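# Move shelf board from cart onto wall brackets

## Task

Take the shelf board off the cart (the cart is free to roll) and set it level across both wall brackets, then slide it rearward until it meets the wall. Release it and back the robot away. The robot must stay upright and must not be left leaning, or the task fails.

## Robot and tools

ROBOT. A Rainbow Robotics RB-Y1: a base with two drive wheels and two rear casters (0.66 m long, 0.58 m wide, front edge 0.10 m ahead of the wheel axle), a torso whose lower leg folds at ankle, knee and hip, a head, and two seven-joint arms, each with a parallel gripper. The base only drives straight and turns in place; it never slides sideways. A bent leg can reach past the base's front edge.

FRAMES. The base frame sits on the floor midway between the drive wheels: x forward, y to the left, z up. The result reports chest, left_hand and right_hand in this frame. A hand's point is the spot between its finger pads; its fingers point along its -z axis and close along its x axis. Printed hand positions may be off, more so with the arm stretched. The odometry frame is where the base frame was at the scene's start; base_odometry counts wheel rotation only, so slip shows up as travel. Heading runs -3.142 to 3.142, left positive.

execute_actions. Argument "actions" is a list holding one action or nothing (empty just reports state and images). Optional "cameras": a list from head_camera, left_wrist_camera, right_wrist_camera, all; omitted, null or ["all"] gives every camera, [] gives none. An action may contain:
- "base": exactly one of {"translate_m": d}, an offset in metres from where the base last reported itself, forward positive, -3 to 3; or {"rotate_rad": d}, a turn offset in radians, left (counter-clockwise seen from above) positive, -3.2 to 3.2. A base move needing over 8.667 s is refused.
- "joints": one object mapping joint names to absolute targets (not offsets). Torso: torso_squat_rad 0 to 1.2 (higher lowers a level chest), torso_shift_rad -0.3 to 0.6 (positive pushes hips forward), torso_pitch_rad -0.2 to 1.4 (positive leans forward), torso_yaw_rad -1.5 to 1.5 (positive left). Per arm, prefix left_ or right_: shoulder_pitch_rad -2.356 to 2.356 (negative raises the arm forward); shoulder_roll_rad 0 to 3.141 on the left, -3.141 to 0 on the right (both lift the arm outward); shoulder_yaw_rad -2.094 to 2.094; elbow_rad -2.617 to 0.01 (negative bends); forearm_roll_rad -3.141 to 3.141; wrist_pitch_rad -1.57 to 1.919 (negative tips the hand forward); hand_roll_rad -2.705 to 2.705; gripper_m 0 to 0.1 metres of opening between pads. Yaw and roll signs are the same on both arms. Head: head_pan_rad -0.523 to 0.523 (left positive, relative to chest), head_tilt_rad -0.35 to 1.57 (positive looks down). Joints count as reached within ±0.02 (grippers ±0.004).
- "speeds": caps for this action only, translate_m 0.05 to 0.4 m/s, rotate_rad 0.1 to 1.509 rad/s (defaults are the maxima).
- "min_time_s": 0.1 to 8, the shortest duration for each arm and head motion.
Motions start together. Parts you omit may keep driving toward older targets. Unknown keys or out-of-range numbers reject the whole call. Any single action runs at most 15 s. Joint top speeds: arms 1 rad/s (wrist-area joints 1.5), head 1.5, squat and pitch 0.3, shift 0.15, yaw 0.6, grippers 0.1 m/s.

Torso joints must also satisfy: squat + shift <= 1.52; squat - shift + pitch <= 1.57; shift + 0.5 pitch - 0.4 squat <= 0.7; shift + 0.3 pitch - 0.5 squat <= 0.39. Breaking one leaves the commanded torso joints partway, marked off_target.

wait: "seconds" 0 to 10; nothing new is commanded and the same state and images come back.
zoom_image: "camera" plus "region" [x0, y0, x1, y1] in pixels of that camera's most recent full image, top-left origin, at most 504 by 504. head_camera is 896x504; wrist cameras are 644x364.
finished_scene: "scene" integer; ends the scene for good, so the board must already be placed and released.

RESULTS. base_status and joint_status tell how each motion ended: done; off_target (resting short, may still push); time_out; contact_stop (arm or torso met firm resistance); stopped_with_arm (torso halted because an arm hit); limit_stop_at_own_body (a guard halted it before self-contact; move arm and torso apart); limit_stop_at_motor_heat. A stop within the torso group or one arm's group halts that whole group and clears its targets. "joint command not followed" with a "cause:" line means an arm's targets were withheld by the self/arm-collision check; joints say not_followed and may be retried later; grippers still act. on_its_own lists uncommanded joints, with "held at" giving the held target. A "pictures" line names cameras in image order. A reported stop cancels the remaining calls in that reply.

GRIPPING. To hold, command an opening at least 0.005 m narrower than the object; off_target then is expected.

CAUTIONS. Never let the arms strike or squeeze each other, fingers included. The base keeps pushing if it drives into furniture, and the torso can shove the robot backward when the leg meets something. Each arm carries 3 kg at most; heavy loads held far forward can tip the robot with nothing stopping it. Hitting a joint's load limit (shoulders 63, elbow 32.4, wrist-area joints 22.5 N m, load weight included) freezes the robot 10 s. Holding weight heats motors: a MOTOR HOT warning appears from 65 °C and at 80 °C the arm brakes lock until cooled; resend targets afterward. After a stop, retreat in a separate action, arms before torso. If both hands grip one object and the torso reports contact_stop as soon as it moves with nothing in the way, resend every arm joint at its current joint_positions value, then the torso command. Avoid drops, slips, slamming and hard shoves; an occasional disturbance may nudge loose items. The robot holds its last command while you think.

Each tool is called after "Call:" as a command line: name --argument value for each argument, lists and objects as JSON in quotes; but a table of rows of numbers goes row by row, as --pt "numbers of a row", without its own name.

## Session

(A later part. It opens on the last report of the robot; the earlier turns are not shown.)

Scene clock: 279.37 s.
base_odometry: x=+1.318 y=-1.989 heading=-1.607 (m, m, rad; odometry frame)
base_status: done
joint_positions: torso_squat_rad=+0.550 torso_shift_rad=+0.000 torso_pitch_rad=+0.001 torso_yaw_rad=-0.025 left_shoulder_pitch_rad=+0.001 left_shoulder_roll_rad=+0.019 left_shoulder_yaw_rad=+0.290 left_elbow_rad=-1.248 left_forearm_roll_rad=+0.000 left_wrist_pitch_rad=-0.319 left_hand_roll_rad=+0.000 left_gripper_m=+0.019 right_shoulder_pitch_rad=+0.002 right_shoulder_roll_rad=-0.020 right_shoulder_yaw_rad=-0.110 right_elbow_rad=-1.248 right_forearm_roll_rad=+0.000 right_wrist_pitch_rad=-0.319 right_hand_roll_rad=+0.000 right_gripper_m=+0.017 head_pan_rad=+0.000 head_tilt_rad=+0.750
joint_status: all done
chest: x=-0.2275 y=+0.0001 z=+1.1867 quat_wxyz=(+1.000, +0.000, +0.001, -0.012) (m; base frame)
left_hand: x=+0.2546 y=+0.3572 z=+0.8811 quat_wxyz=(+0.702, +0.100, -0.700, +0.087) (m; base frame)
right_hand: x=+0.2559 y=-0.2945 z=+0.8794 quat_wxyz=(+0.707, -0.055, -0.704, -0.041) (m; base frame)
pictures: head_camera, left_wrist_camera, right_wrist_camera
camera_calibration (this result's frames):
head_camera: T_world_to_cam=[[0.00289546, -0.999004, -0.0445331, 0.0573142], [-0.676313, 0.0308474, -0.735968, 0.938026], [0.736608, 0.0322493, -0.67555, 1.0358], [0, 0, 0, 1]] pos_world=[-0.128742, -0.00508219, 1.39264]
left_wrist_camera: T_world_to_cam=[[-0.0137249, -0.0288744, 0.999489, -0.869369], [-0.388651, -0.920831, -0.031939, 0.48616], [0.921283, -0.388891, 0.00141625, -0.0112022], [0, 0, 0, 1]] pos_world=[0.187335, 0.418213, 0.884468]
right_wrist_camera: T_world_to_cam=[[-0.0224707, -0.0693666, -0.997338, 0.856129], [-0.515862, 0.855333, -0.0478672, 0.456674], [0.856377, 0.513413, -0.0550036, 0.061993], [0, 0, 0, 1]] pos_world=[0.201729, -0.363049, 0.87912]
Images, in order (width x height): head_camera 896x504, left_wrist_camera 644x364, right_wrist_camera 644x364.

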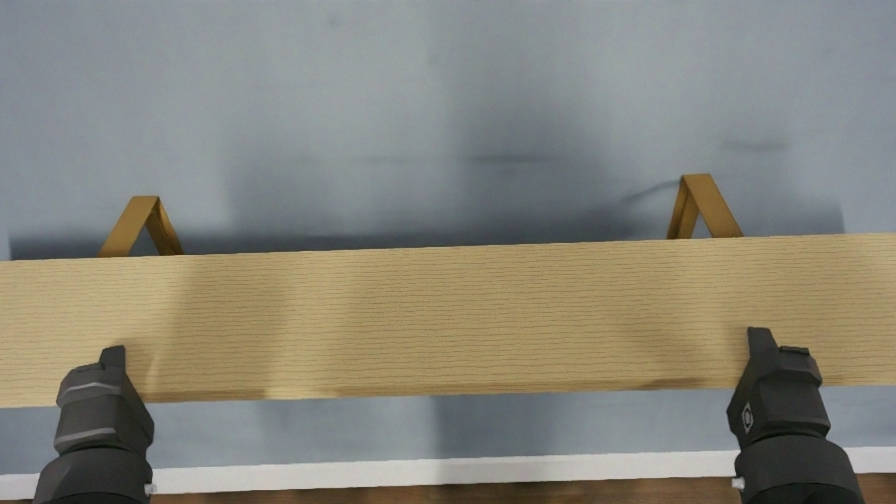

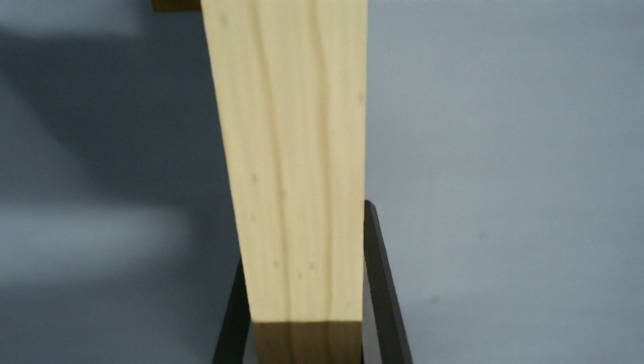

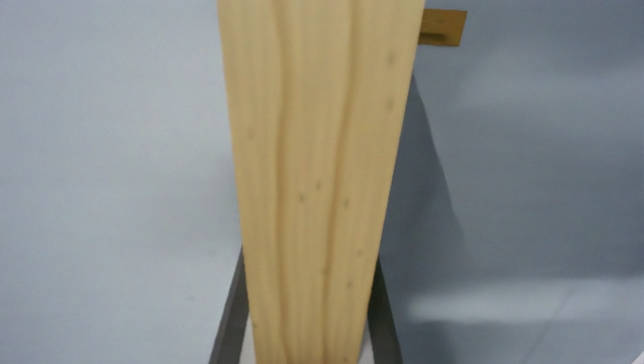

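Call:
execute_actions --actions '[{"joints":{"torso_squat_rad":0.5,"head_tilt_rad":0.85},"base":{"translate_m":0.155},"speeds":{"translate_m":0.1}}]'

Scene clock: 310.53 s.
base_odometry: x=+1.312 y=-2.144 heading=-1.608 (m, m, rad; odometry frame)
base_status: done
joint_positions: torso_squat_rad=+0.500 torso_shift_rad=+0.000 torso_pitch_rad=+0.001 torso_yaw_rad=-0.025 left_shoulder_pitch_rad=+0.001 left_shoulder_roll_rad=+0.019 left_shoulder_yaw_rad=+0.290 left_elbow_rad=-1.248 left_forearm_roll_rad=+0.000 left_wrist_pitch_rad=-0.319 left_hand_roll_rad=+0.000 left_gripper_m=+0.019 right_shoulder_pitch_rad=+0.002 right_shoulder_roll_rad=-0.020 right_shoulder_yaw_rad=-0.110 right_elbow_rad=-1.248 right_forearm_roll_rad=+0.000 right_wrist_pitch_rad=-0.319 right_hand_roll_rad=+0.000 right_gripper_m=+0.017 head_pan_rad=+0.000 head_tilt_rad=+0.850
joint_status: all done
chest: x=-0.2275 y=+0.0001 z=+1.2043 quat_wxyz=(+1.000, +0.000, +0.001, -0.012) (m; base frame)
left_hand: x=+0.2546 y=+0.3572 z=+0.8986 quat_wxyz=(+0.702, +0.100, -0.700, +0.087) (m; base frame)
right_hand: x=+0.2559 y=-0.2945 z=+0.8969 quat_wxyz=(+0.707, -0.055, -0.704, -0.041) (m; base frame)
pictures: head_camera, left_wrist_camera, right_wrist_camera
camera_calibration (this result's frames):
head_camera: T_world_to_cam=[[-0.00173385, -0.998889, -0.047085, 0.0607288], [-0.746414, 0.032627, -0.664682, 0.836449], [0.66548, 0.0339925, -0.745641, 1.13146], [0, 0, 0, 1]] pos_world=[-0.12852, -0.00509051, 1.40249]
left_wrist_camera: T_world_to_cam=[[-0.0136136, -0.0288698, 0.99949, -0.886878], [-0.388638, -0.920838, -0.0318915, 0.486674], [0.92129, -0.388875, 0.00131595, -0.0111204], [0, 0, 0, 1]] pos_world=[0.187312, 0.41822, 0.901961]
right_wrist_camera: T_world_to_cam=[[-0.0225679, -0.0693608, -0.997336, 0.8736], [-0.515859, 0.855338, -0.0478125, 0.457459], [0.856376, 0.513406, -0.0550836, 0.0630369], [0, 0, 0, 1]] pos_world=[0.201716, -0.363052, 0.896618]
Images, in order (width x height): head_camera 896x504, left_wrist_camera 644x364, right_wrist_camera 644x364.

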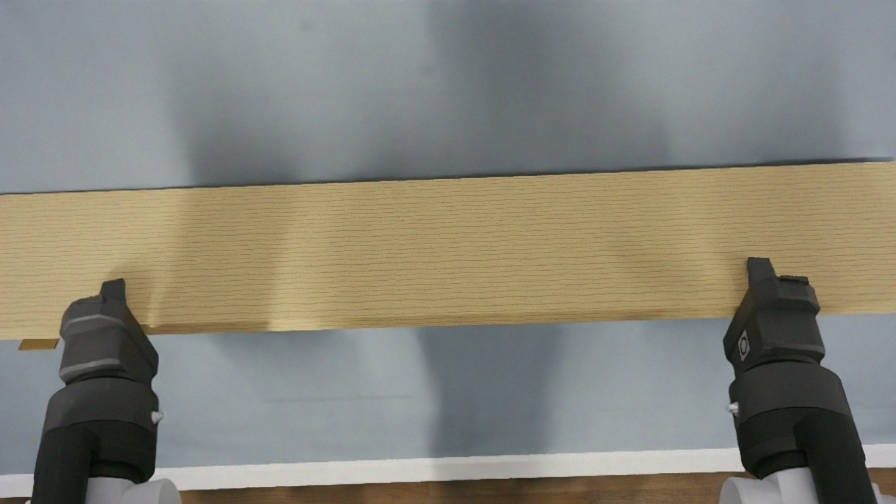

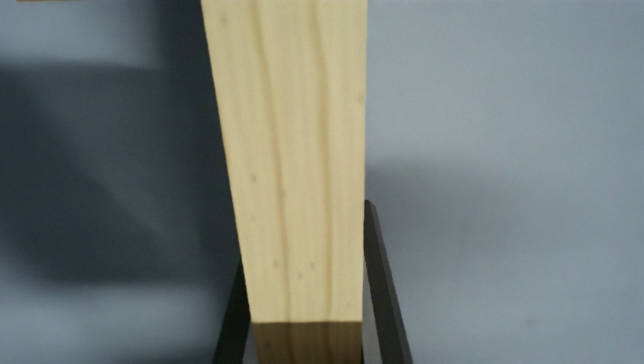

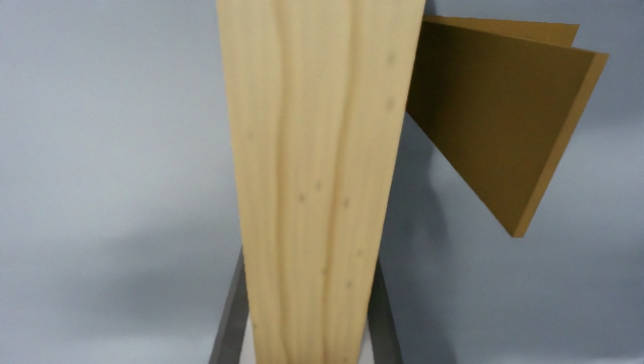

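Call:
execute_actions --actions '[{"joints":{"torso_squat_rad":0.59}}]'

Scene clock: 323.03 s.
base_odometry: x=+1.312 y=-2.144 heading=-1.608 (m, m, rad; odometry frame)
base_status: not commanded
joint_positions: torso_squat_rad=+0.590 torso_shift_rad=+0.000 torso_pitch_rad=+0.001 torso_yaw_rad=-0.025 left_shoulder_pitch_rad=+0.001 left_shoulder_roll_rad=+0.020 left_shoulder_yaw_rad=+0.290 left_elbow_rad=-1.249 left_forearm_roll_rad=+0.000 left_wrist_pitch_rad=-0.320 left_hand_roll_rad=+0.000 left_gripper_m=+0.019 right_shoulder_pitch_rad=+0.002 right_shoulder_roll_rad=-0.020 right_shoulder_yaw_rad=-0.110 right_elbow_rad=-1.248 right_forearm_roll_rad=+0.000 right_wrist_pitch_rad=-0.319 right_hand_roll_rad=+0.000 right_gripper_m=+0.017 head_pan_rad=+0.000 head_tilt_rad=+0.850
joint_status: all done
chest: x=-0.2278 y=+0.0001 z=+1.1716 quat_wxyz=(+1.000, +0.000, +0.000, -0.012) (m; base frame)
left_hand: x=+0.2546 y=+0.3572 z=+0.8667 quat_wxyz=(+0.701, +0.100, -0.701, +0.087) (m; base frame)
right_hand: x=+0.2558 y=-0.2945 z=+0.8645 quat_wxyz=(+0.707, -0.055, -0.704, -0.041) (m; base frame)
pictures: head_camera, left_wrist_camera, right_wrist_camera
camera_calibration (this result's frames):
head_camera: T_world_to_cam=[[-0.00171029, -0.998889, -0.0470876, 0.0591976], [-0.74608, 0.0326281, -0.665056, 0.815046], [0.665854, 0.0339937, -0.745307, 1.10697], [0, 0, 0, 1]] pos_world=[-0.128888, -0.0050915, 1.36987]
left_wrist_camera: T_world_to_cam=[[-0.0152863, -0.0291292, 0.999459, -0.854405], [-0.388679, -0.92079, -0.0327811, 0.48642], [0.921246, -0.38897, 0.00275358, -0.0123461], [0, 0, 0, 1]] pos_world=[0.187374, 0.4182, 0.869921]
right_wrist_camera: T_world_to_cam=[[-0.0220121, -0.0693651, -0.997348, 0.841137], [-0.515833, 0.855338, -0.0481036, 0.456099], [0.856406, 0.513406, -0.0546086, 0.0609254], [0, 0, 0, 1]] pos_world=[0.201609, -0.363053, 0.864174]
Images, in order (width x height): head_camera 896x504, left_wrist_camera 644x364, right_wrist_camera 644x364.

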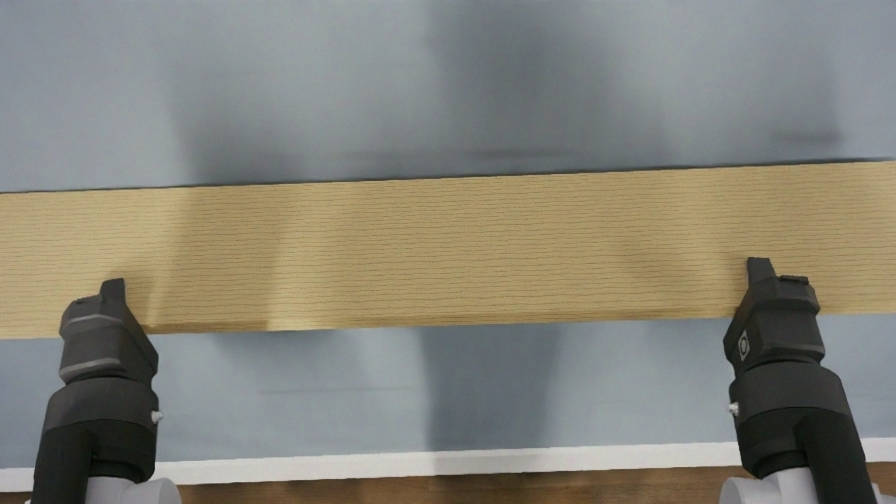

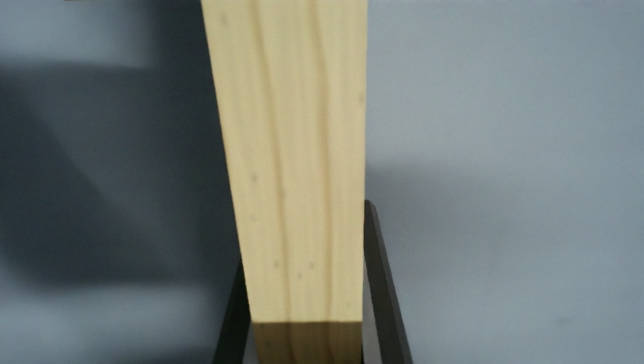

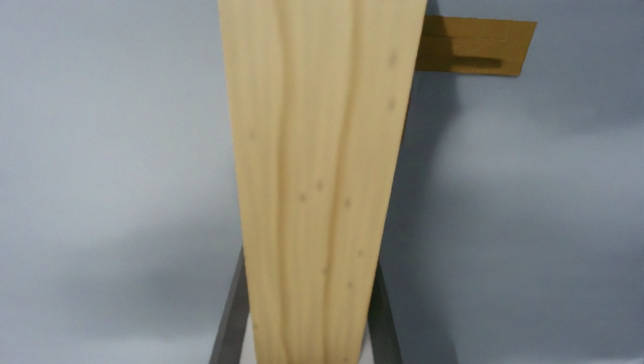

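Call:
execute_actions --actions '[{"joints":{"torso_squat_rad":0.605}}]' --cameras '["left_wrist_camera","right_wrist_camera"]'

Scene clock: 329.77 s.
base_odometry: x=+1.312 y=-2.144 heading=-1.608 (m, m, rad; odometry frame)
base_status: not commanded
joint_positions: torso_squat_rad=+0.605 torso_shift_rad=-0.001 torso_pitch_rad=+0.000 torso_yaw_rad=-0.025 left_shoulder_pitch_rad=-0.001 left_shoulder_roll_rad=+0.020 left_shoulder_yaw_rad=+0.290 left_elbow_rad=-1.252 left_forearm_roll_rad=+0.000 left_wrist_pitch_rad=-0.321 left_hand_roll_rad=+0.000 left_gripper_m=+0.019 right_shoulder_pitch_rad=+0.000 right_shoulder_roll_rad=-0.020 right_shoulder_yaw_rad=-0.110 right_elbow_rad=-1.250 right_forearm_roll_rad=+0.000 right_wrist_pitch_rad=-0.320 right_hand_roll_rad=+0.000 right_gripper_m=+0.017 head_pan_rad=+0.000 head_tilt_rad=+0.850
joint_status: all done
chest: x=-0.2285 y=+0.0001 z=+1.1657 quat_wxyz=(+1.000, +0.000, +0.000, -0.012) (m; base frame)
left_hand: x=+0.2553 y=+0.3572 z=+0.8637 quat_wxyz=(+0.699, +0.100, -0.703, +0.087) (m; base frame)
right_hand: x=+0.2561 y=-0.2943 z=+0.8607 quat_wxyz=(+0.705, -0.055, -0.706, -0.041) (m; base frame)
pictures: left_wrist_camera, right_wrist_camera
camera_calibration (this result's frames):
left_wrist_camera: T_world_to_cam=[[-0.021861, -0.030681, 0.99929, -0.849059], [-0.389039, -0.920487, -0.0367723, 0.490004], [0.920962, -0.389567, 0.00818661, -0.0173943], [0, 0, 0, 1]] pos_world=[0.188089, 0.418216, 0.866617]
right_wrist_camera: T_world_to_cam=[[-0.0169508, -0.0696621, -0.997427, 0.836063], [-0.515972, 0.855089, -0.0509522, 0.458366], [0.856438, 0.513781, -0.0504382, 0.0568314], [0, 0, 0, 1]] pos_world=[0.202004, -0.362901, 0.860133]
Images, in order (width x height): left_wrist_camera 644x364, right_wrist_camera 644x364.

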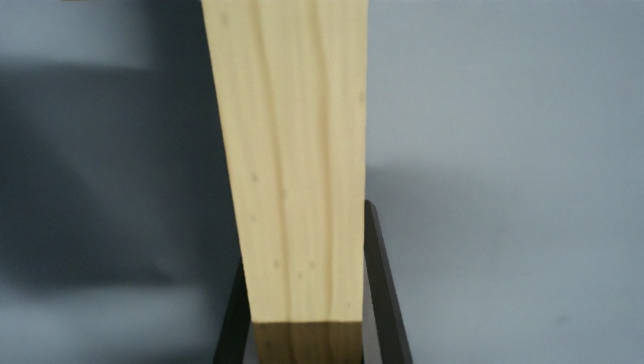

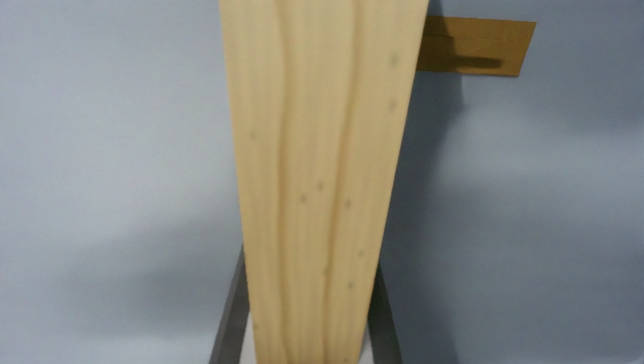

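Call:
execute_actions --actions '[{"base":{"translate_m":0.018},"speeds":{"translate_m":0.05},"joints":{"head_tilt_rad":0.7,"head_pan_rad":0.3}}]'

Scene clock: 337.40 s.
base_odometry: x=+1.312 y=-2.161 heading=-1.607 (m, m, rad; odometry frame)
base_status: done
joint_positions: torso_squat_rad=+0.605 torso_shift_rad=-0.001 torso_pitch_rad=-0.002 torso_yaw_rad=-0.024 left_shoulder_pitch_rad=+0.005 left_shoulder_roll_rad=+0.019 left_shoulder_yaw_rad=+0.290 left_elbow_rad=-1.252 left_forearm_roll_rad=+0.000 left_wrist_pitch_rad=-0.322 left_hand_roll_rad=+0.000 left_gripper_m=+0.019 right_shoulder_pitch_rad=-0.001 right_shoulder_roll_rad=-0.020 right_shoulder_yaw_rad=-0.110 right_elbow_rad=-1.249 right_forearm_roll_rad=+0.000 right_wrist_pitch_rad=-0.319 right_hand_roll_rad=+0.000 right_gripper_m=+0.017 head_pan_rad=+0.300 head_tilt_rad=+0.700
joint_status: all done
chest: x=-0.2293 y=-0.0006 z=+1.1656 quat_wxyz=(+1.000, +0.000, -0.001, -0.012) (m; base frame)
left_hand: x=+0.2523 y=+0.3576 z=+0.8625 quat_wxyz=(+0.699, +0.101, -0.702, +0.087) (m; base frame)
right_hand: x=+0.2562 y=-0.2943 z=+0.8608 quat_wxyz=(+0.705, -0.054, -0.706, -0.041) (m; base frame)
pictures: head_camera, left_wrist_camera, right_wrist_camera
camera_calibration (this result's frames):
head_camera: T_world_to_cam=[[0.301123, -0.952575, -0.0438822, 0.11645], [-0.61691, -0.159511, -0.7707, 0.980508], [0.72715, 0.259147, -0.635686, 0.967165], [0, 0, 0, 1]] pos_world=[-0.133454, 0.0166909, 1.3756]
left_wrist_camera: T_world_to_cam=[[-0.0196722, -0.0308786, 0.99933, -0.848418], [-0.386518, -0.921576, -0.0360849, 0.488335], [0.922072, -0.386969, 0.00619431, -0.0138827], [0, 0, 0, 1]] pos_world=[0.184861, 0.418468, 0.865556]
right_wrist_camera: T_world_to_cam=[[-0.0164648, -0.0686645, -0.997504, 0.83635], [-0.516923, 0.854553, -0.050292, 0.457902], [0.855874, 0.514805, -0.0495643, 0.0564252], [0, 0, 0, 1]] pos_world=[0.202178, -0.362922, 0.860088]
Images, in order (width x height): head_camera 896x504, left_wrist_camera 644x364, right_wrist_camera 644x364.

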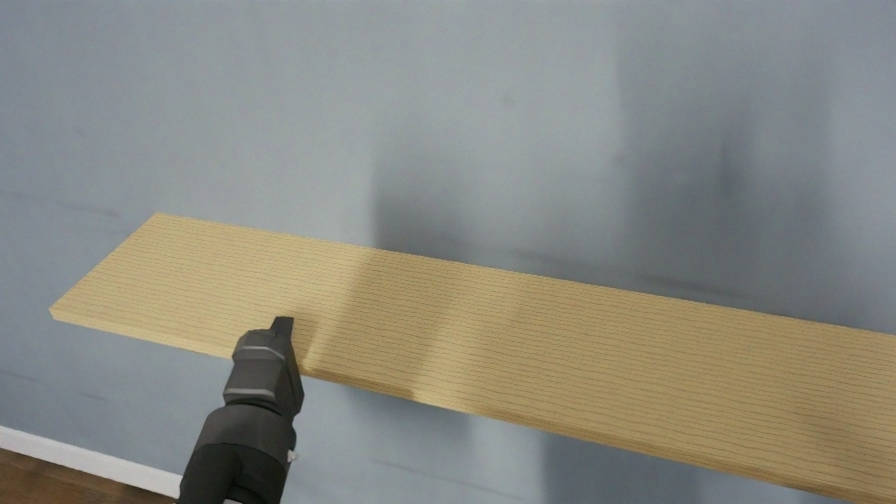

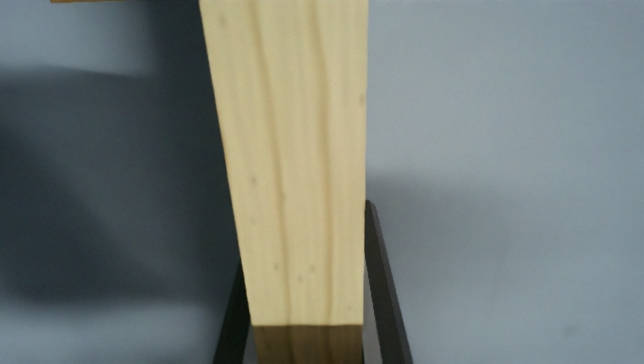

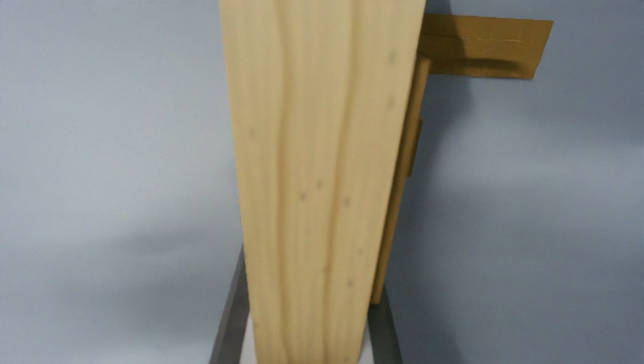

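Call:
execute_actions --actions '[{"joints":{"torso_yaw_rad":-0.012,"head_pan_rad":-0.35}}]'

Scene clock: 343.00 s.
base_odometry: x=+1.312 y=-2.161 heading=-1.608 (m, m, rad; odometry frame)
base_status: not commanded
joint_positions: torso_squat_rad=+0.605 torso_shift_rad=-0.001 torso_pitch_rad=-0.001 torso_yaw_rad=-0.012 left_shoulder_pitch_rad=-0.001 left_shoulder_roll_rad=+0.020 left_shoulder_yaw_rad=+0.289 left_elbow_rad=-1.251 left_forearm_roll_rad=+0.000 left_wrist_pitch_rad=-0.321 left_hand_roll_rad=+0.000 left_gripper_m=+0.019 right_shoulder_pitch_rad=+0.001 right_shoulder_roll_rad=-0.020 right_shoulder_yaw_rad=-0.111 right_elbow_rad=-1.250 right_forearm_roll_rad=+0.000 right_wrist_pitch_rad=-0.320 right_hand_roll_rad=+0.000 right_gripper_m=+0.017 head_pan_rad=-0.350 head_tilt_rad=+0.700
joint_status: all done
chest: x=-0.2288 y=-0.0001 z=+1.1656 quat_wxyz=(+1.000, +0.000, +0.000, -0.006) (m; base frame)
left_hand: x=+0.2506 y=+0.3626 z=+0.8637 quat_wxyz=(+0.698, +0.104, -0.702, +0.091) (m; base frame)
right_hand: x=+0.2591 y=-0.2890 z=+0.8605 quat_wxyz=(+0.706, -0.051, -0.706, -0.037) (m; base frame)
pictures: head_camera, left_wrist_camera, right_wrist_camera
camera_calibration (this result's frames):
head_camera: T_world_to_cam=[[-0.325729, -0.944452, -0.0437185, -0.0127306], [-0.591085, 0.239512, -0.770229, 0.98584], [0.737915, -0.225045, -0.636267, 0.969394], [0, 0, 0, 1]] pos_world=[-0.136762, -0.0299863, 1.37556]
left_wrist_camera: T_world_to_cam=[[-0.0214872, -0.0306146, 0.9993, -0.849141], [-0.378053, -0.925065, -0.0364693, 0.491839], [0.925535, -0.378572, 0.00830314, -0.0161459], [0, 0, 0, 1]] pos_world=[0.182639, 0.422875, 0.866618]
right_wrist_camera: T_world_to_cam=[[-0.0162002, -0.0700546, -0.997412, 0.835982], [-0.525704, 0.849131, -0.0511014, 0.456345], [0.850513, 0.523516, -0.0505841, 0.0559979], [0, 0, 0, 1]] pos_world=[0.205819, -0.358248, 0.85997]
Images, in order (width x height): head_camera 896x504, left_wrist_camera 644x364, right_wrist_camera 644x364.

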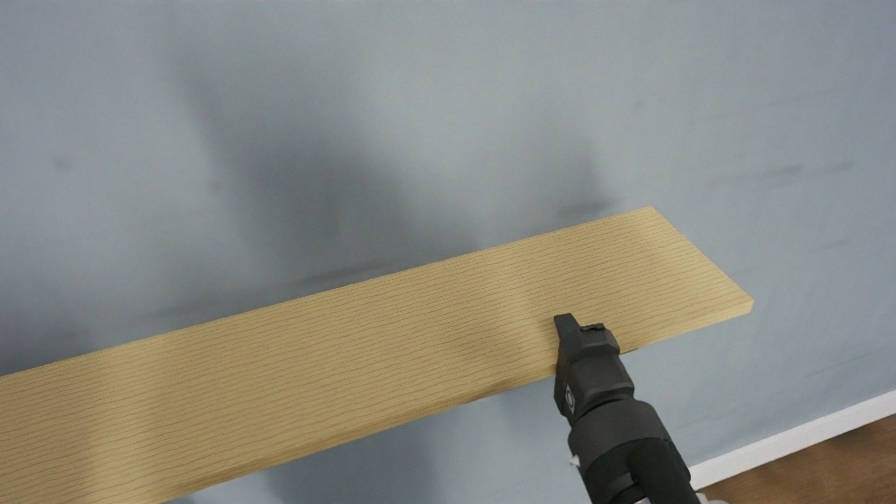

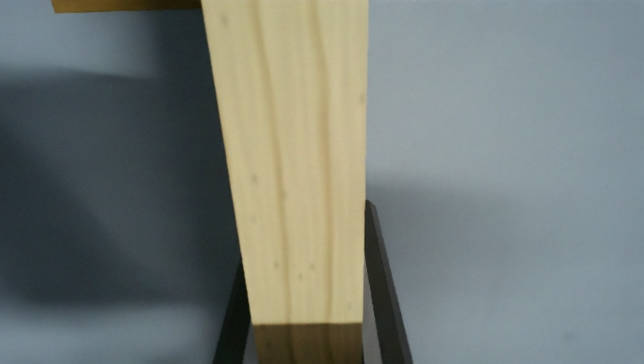

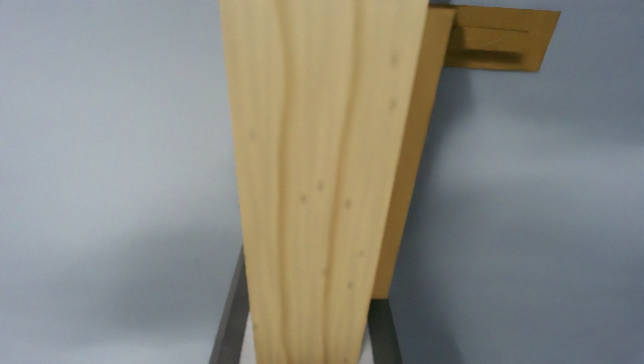

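Right tip is nearly flush. A small further push to seat both ends.

Call:
execute_actions --actions '[{"base":{"translate_m":0.007},"speeds":{"translate_m":0.05}}]' --cameras '["right_wrist_camera"]'

Scene clock: 346.07 s.
base_odometry: x=+1.311 y=-2.168 heading=-1.609 (m, m, rad; odometry frame)
base_status: done
joint_positions: torso_squat_rad=+0.605 torso_shift_rad=-0.002 torso_pitch_rad=-0.003 torso_yaw_rad=-0.012 left_shoulder_pitch_rad=+0.004 left_shoulder_roll_rad=+0.018 left_shoulder_yaw_rad=+0.289 left_elbow_rad=-1.251 left_forearm_roll_rad=+0.000 left_wrist_pitch_rad=-0.322 left_hand_roll_rad=+0.000 left_gripper_m=+0.019 right_shoulder_pitch_rad=+0.004 right_shoulder_roll_rad=-0.020 right_shoulder_yaw_rad=-0.111 right_elbow_rad=-1.250 right_forearm_roll_rad=+0.000 right_wrist_pitch_rad=-0.320 right_hand_roll_rad=+0.000 right_gripper_m=+0.017 head_pan_rad=-0.350 head_tilt_rad=+0.700
joint_status: not commanded
chest: x=-0.2302 y=-0.0003 z=+1.1655 quat_wxyz=(+1.000, +0.000, -0.001, -0.006) (m; base frame)
left_hand: x=+0.2478 y=+0.3630 z=+0.8625 quat_wxyz=(+0.699, +0.105, -0.702, +0.092) (m; base frame)
right_hand: x=+0.2575 y=-0.2893 z=+0.8599 quat_wxyz=(+0.706, -0.051, -0.706, -0.037) (m; base frame)
pictures: right_wrist_camera
camera_calibration (this result's frames):
right_wrist_camera: T_world_to_cam=[[-0.0170212, -0.0694304, -0.997442, 0.835738], [-0.525365, 0.849397, -0.05016, 0.454801], [0.850707, 0.523167, -0.0509341, 0.0576624], [0, 0, 0, 1]] pos_world=[0.204108, -0.358448, 0.85935]
Images, in order (width x height): right_wrist_camera 644x364.

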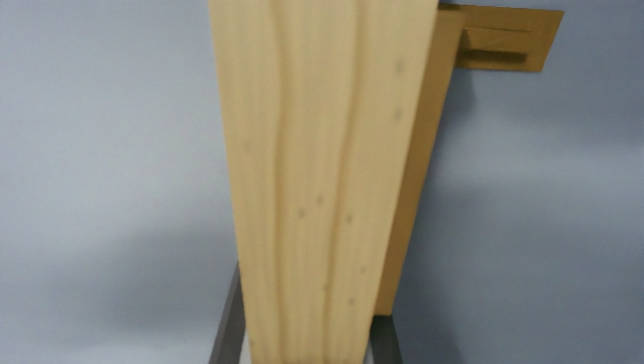

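Both ends against the wall. Release and back away.

Call:
execute_actions --actions '[{"joints":{"left_gripper_m":0.05,"right_gripper_m":0.05,"head_pan_rad":0,"head_tilt_rad":0.55}}]' --cameras '["left_wrist_camera","right_wrist_camera"]'

Call:
execute_actions --actions '[{"base":{"translate_m":-0.65}}]'

Scene clock: 350.30 s.
base_odometry: x=+1.311 y=-2.168 heading=-1.609 (m, m, rad; odometry frame)
base_status: not commanded
joint_positions: torso_squat_rad=+0.605 torso_shift_rad=-0.002 torso_pitch_rad=-0.003 torso_yaw_rad=-0.012 left_shoulder_pitch_rad=+0.004 left_shoulder_roll_rad=+0.018 left_shoulder_yaw_rad=+0.289 left_elbow_rad=-1.251 left_forearm_roll_rad=+0.000 left_wrist_pitch_rad=-0.322 left_hand_roll_rad=+0.000 left_gripper_m=+0.050 right_shoulder_pitch_rad=+0.004 right_shoulder_roll_rad=-0.020 right_shoulder_yaw_rad=-0.111 right_elbow_rad=-1.250 right_forearm_roll_rad=+0.000 right_wrist_pitch_rad=-0.320 right_hand_roll_rad=+0.000 right_gripper_m=+0.050 head_pan_rad=+0.000 head_tilt_rad=+0.550
joint_status: all done
chest: x=-0.2302 y=-0.0003 z=+1.1655 quat_wxyz=(+1.000, +0.000, -0.001, -0.006) (m; base frame)
left_hand: x=+0.2478 y=+0.3630 z=+0.8625 quat_wxyz=(+0.699, +0.105, -0.702, +0.092) (m; base frame)
right_hand: x=+0.2575 y=-0.2892 z=+0.8599 quat_wxyz=(+0.706, -0.051, -0.706, -0.037) (m; base frame)
pictures: left_wrist_camera, right_wrist_camera
camera_calibration (this result's frames):
left_wrist_camera: T_world_to_cam=[[-0.0196289, -0.0301327, 0.999353, -0.848646], [-0.376371, -0.925796, -0.0353073, 0.4899], [0.926261, -0.376821, 0.00683128, -0.0129168], [0, 0, 0, 1]] pos_world=[0.17969, 0.423108, 0.865483]
right_wrist_camera: T_world_to_cam=[[-0.0169694, -0.0694385, -0.997442, 0.835737], [-0.525391, 0.849379, -0.0501924, 0.45483], [0.850692, 0.523195, -0.0508958, 0.057626], [0, 0, 0, 1]] pos_world=[0.204124, -0.358441, 0.859361]
Images, in order (width x height): left_wrist_camera 644x364, right_wrist_camera 644x364.

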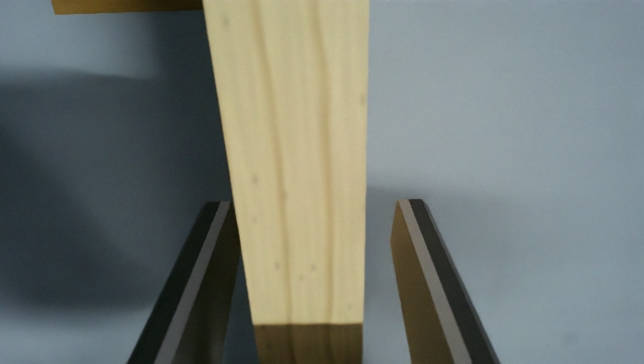

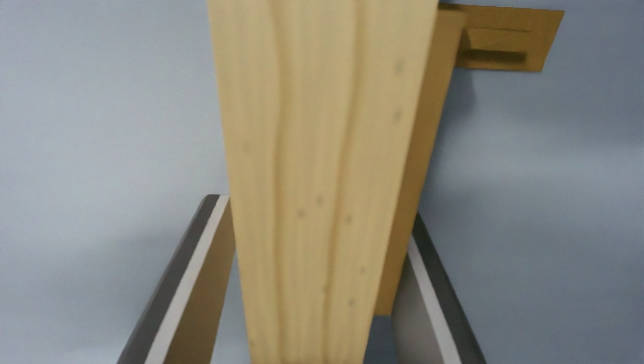

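Scene clock: 353.47 s.
base_odometry: x=+1.336 y=-1.518 heading=-1.607 (m, m, rad; odometry frame)
base_status: done
joint_positions: torso_squat_rad=+0.605 torso_shift_rad=+0.000 torso_pitch_rad=+0.000 torso_yaw_rad=-0.012 left_shoulder_pitch_rad=+0.000 left_shoulder_roll_rad=+0.020 left_shoulder_yaw_rad=+0.290 left_elbow_rad=-1.250 left_forearm_roll_rad=+0.000 left_wrist_pitch_rad=-0.320 left_hand_roll_rad=+0.000 left_gripper_m=+0.050 right_shoulder_pitch_rad=+0.000 right_shoulder_roll_rad=-0.020 right_shoulder_yaw_rad=-0.110 right_elbow_rad=-1.250 right_forearm_roll_rad=+0.000 right_wrist_pitch_rad=-0.320 right_hand_roll_rad=+0.000 right_gripper_m=+0.050 head_pan_rad=+0.000 head_tilt_rad=+0.550
joint_status: not commanded
chest: x=-0.2281 y=+0.0001 z=+1.1657 quat_wxyz=(+1.000, +0.000, +0.000, -0.006) (m; base frame)
left_hand: x=+0.2503 y=+0.3633 z=+0.8621 quat_wxyz=(+0.700, +0.105, -0.701, +0.091) (m; base frame)
right_hand: x=+0.2602 y=-0.2881 z=+0.8605 quat_wxyz=(+0.706, -0.050, -0.706, -0.036) (m; base frame)
pictures: head_camera, left_wrist_camera, right_wrist_camera
camera_calibration (this result's frames):
head_camera: T_world_to_cam=[[0.0242648, -0.998975, -0.0382214, 0.0523686], [-0.516118, 0.0202254, -0.856279, 1.11935], [0.856174, 0.0405042, -0.515098, 0.827632], [0, 0, 0, 1]] pos_world=[-0.132152, -0.00384696, 1.38679]
left_wrist_camera: T_world_to_cam=[[-0.017734, -0.030363, 0.999382, -0.84861], [-0.377023, -0.92555, -0.0348101, 0.490836], [0.926034, -0.377407, 0.00496614, -0.0133025], [0, 0, 0, 1]] pos_world=[0.182326, 0.423506, 0.865237]
right_wrist_camera: T_world_to_cam=[[-0.0164669, -0.0700114, -0.99741, 0.836127], [-0.527022, 0.848329, -0.050846, 0.455982], [0.849692, 0.52482, -0.0508669, 0.0554726], [0, 0, 0, 1]] pos_world=[0.206947, -0.357398, 0.859968]
Images, in order (width x height): head_camera 896x504, left_wrist_camera 644x364, right_wrist_camera 644x364.

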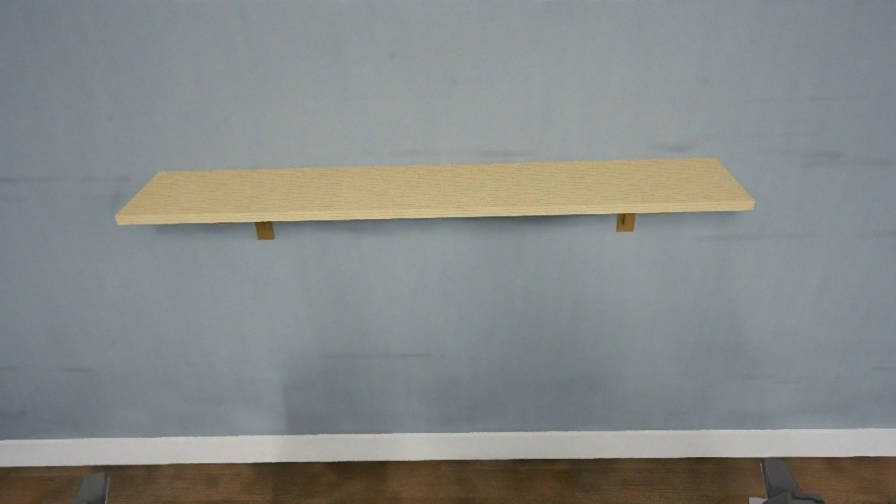

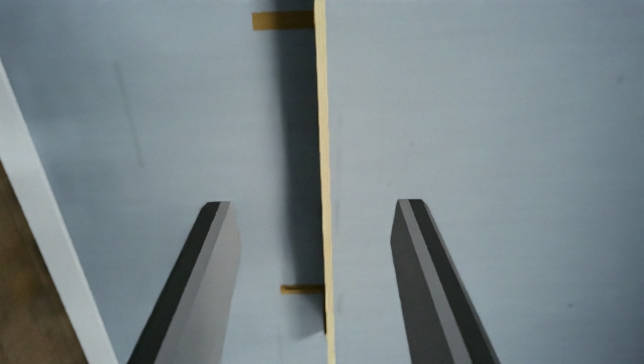

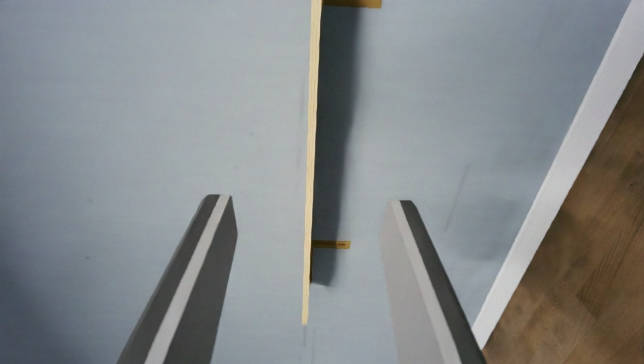

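Call:
finished_scene --scene 1

The scene is finished: the task was done.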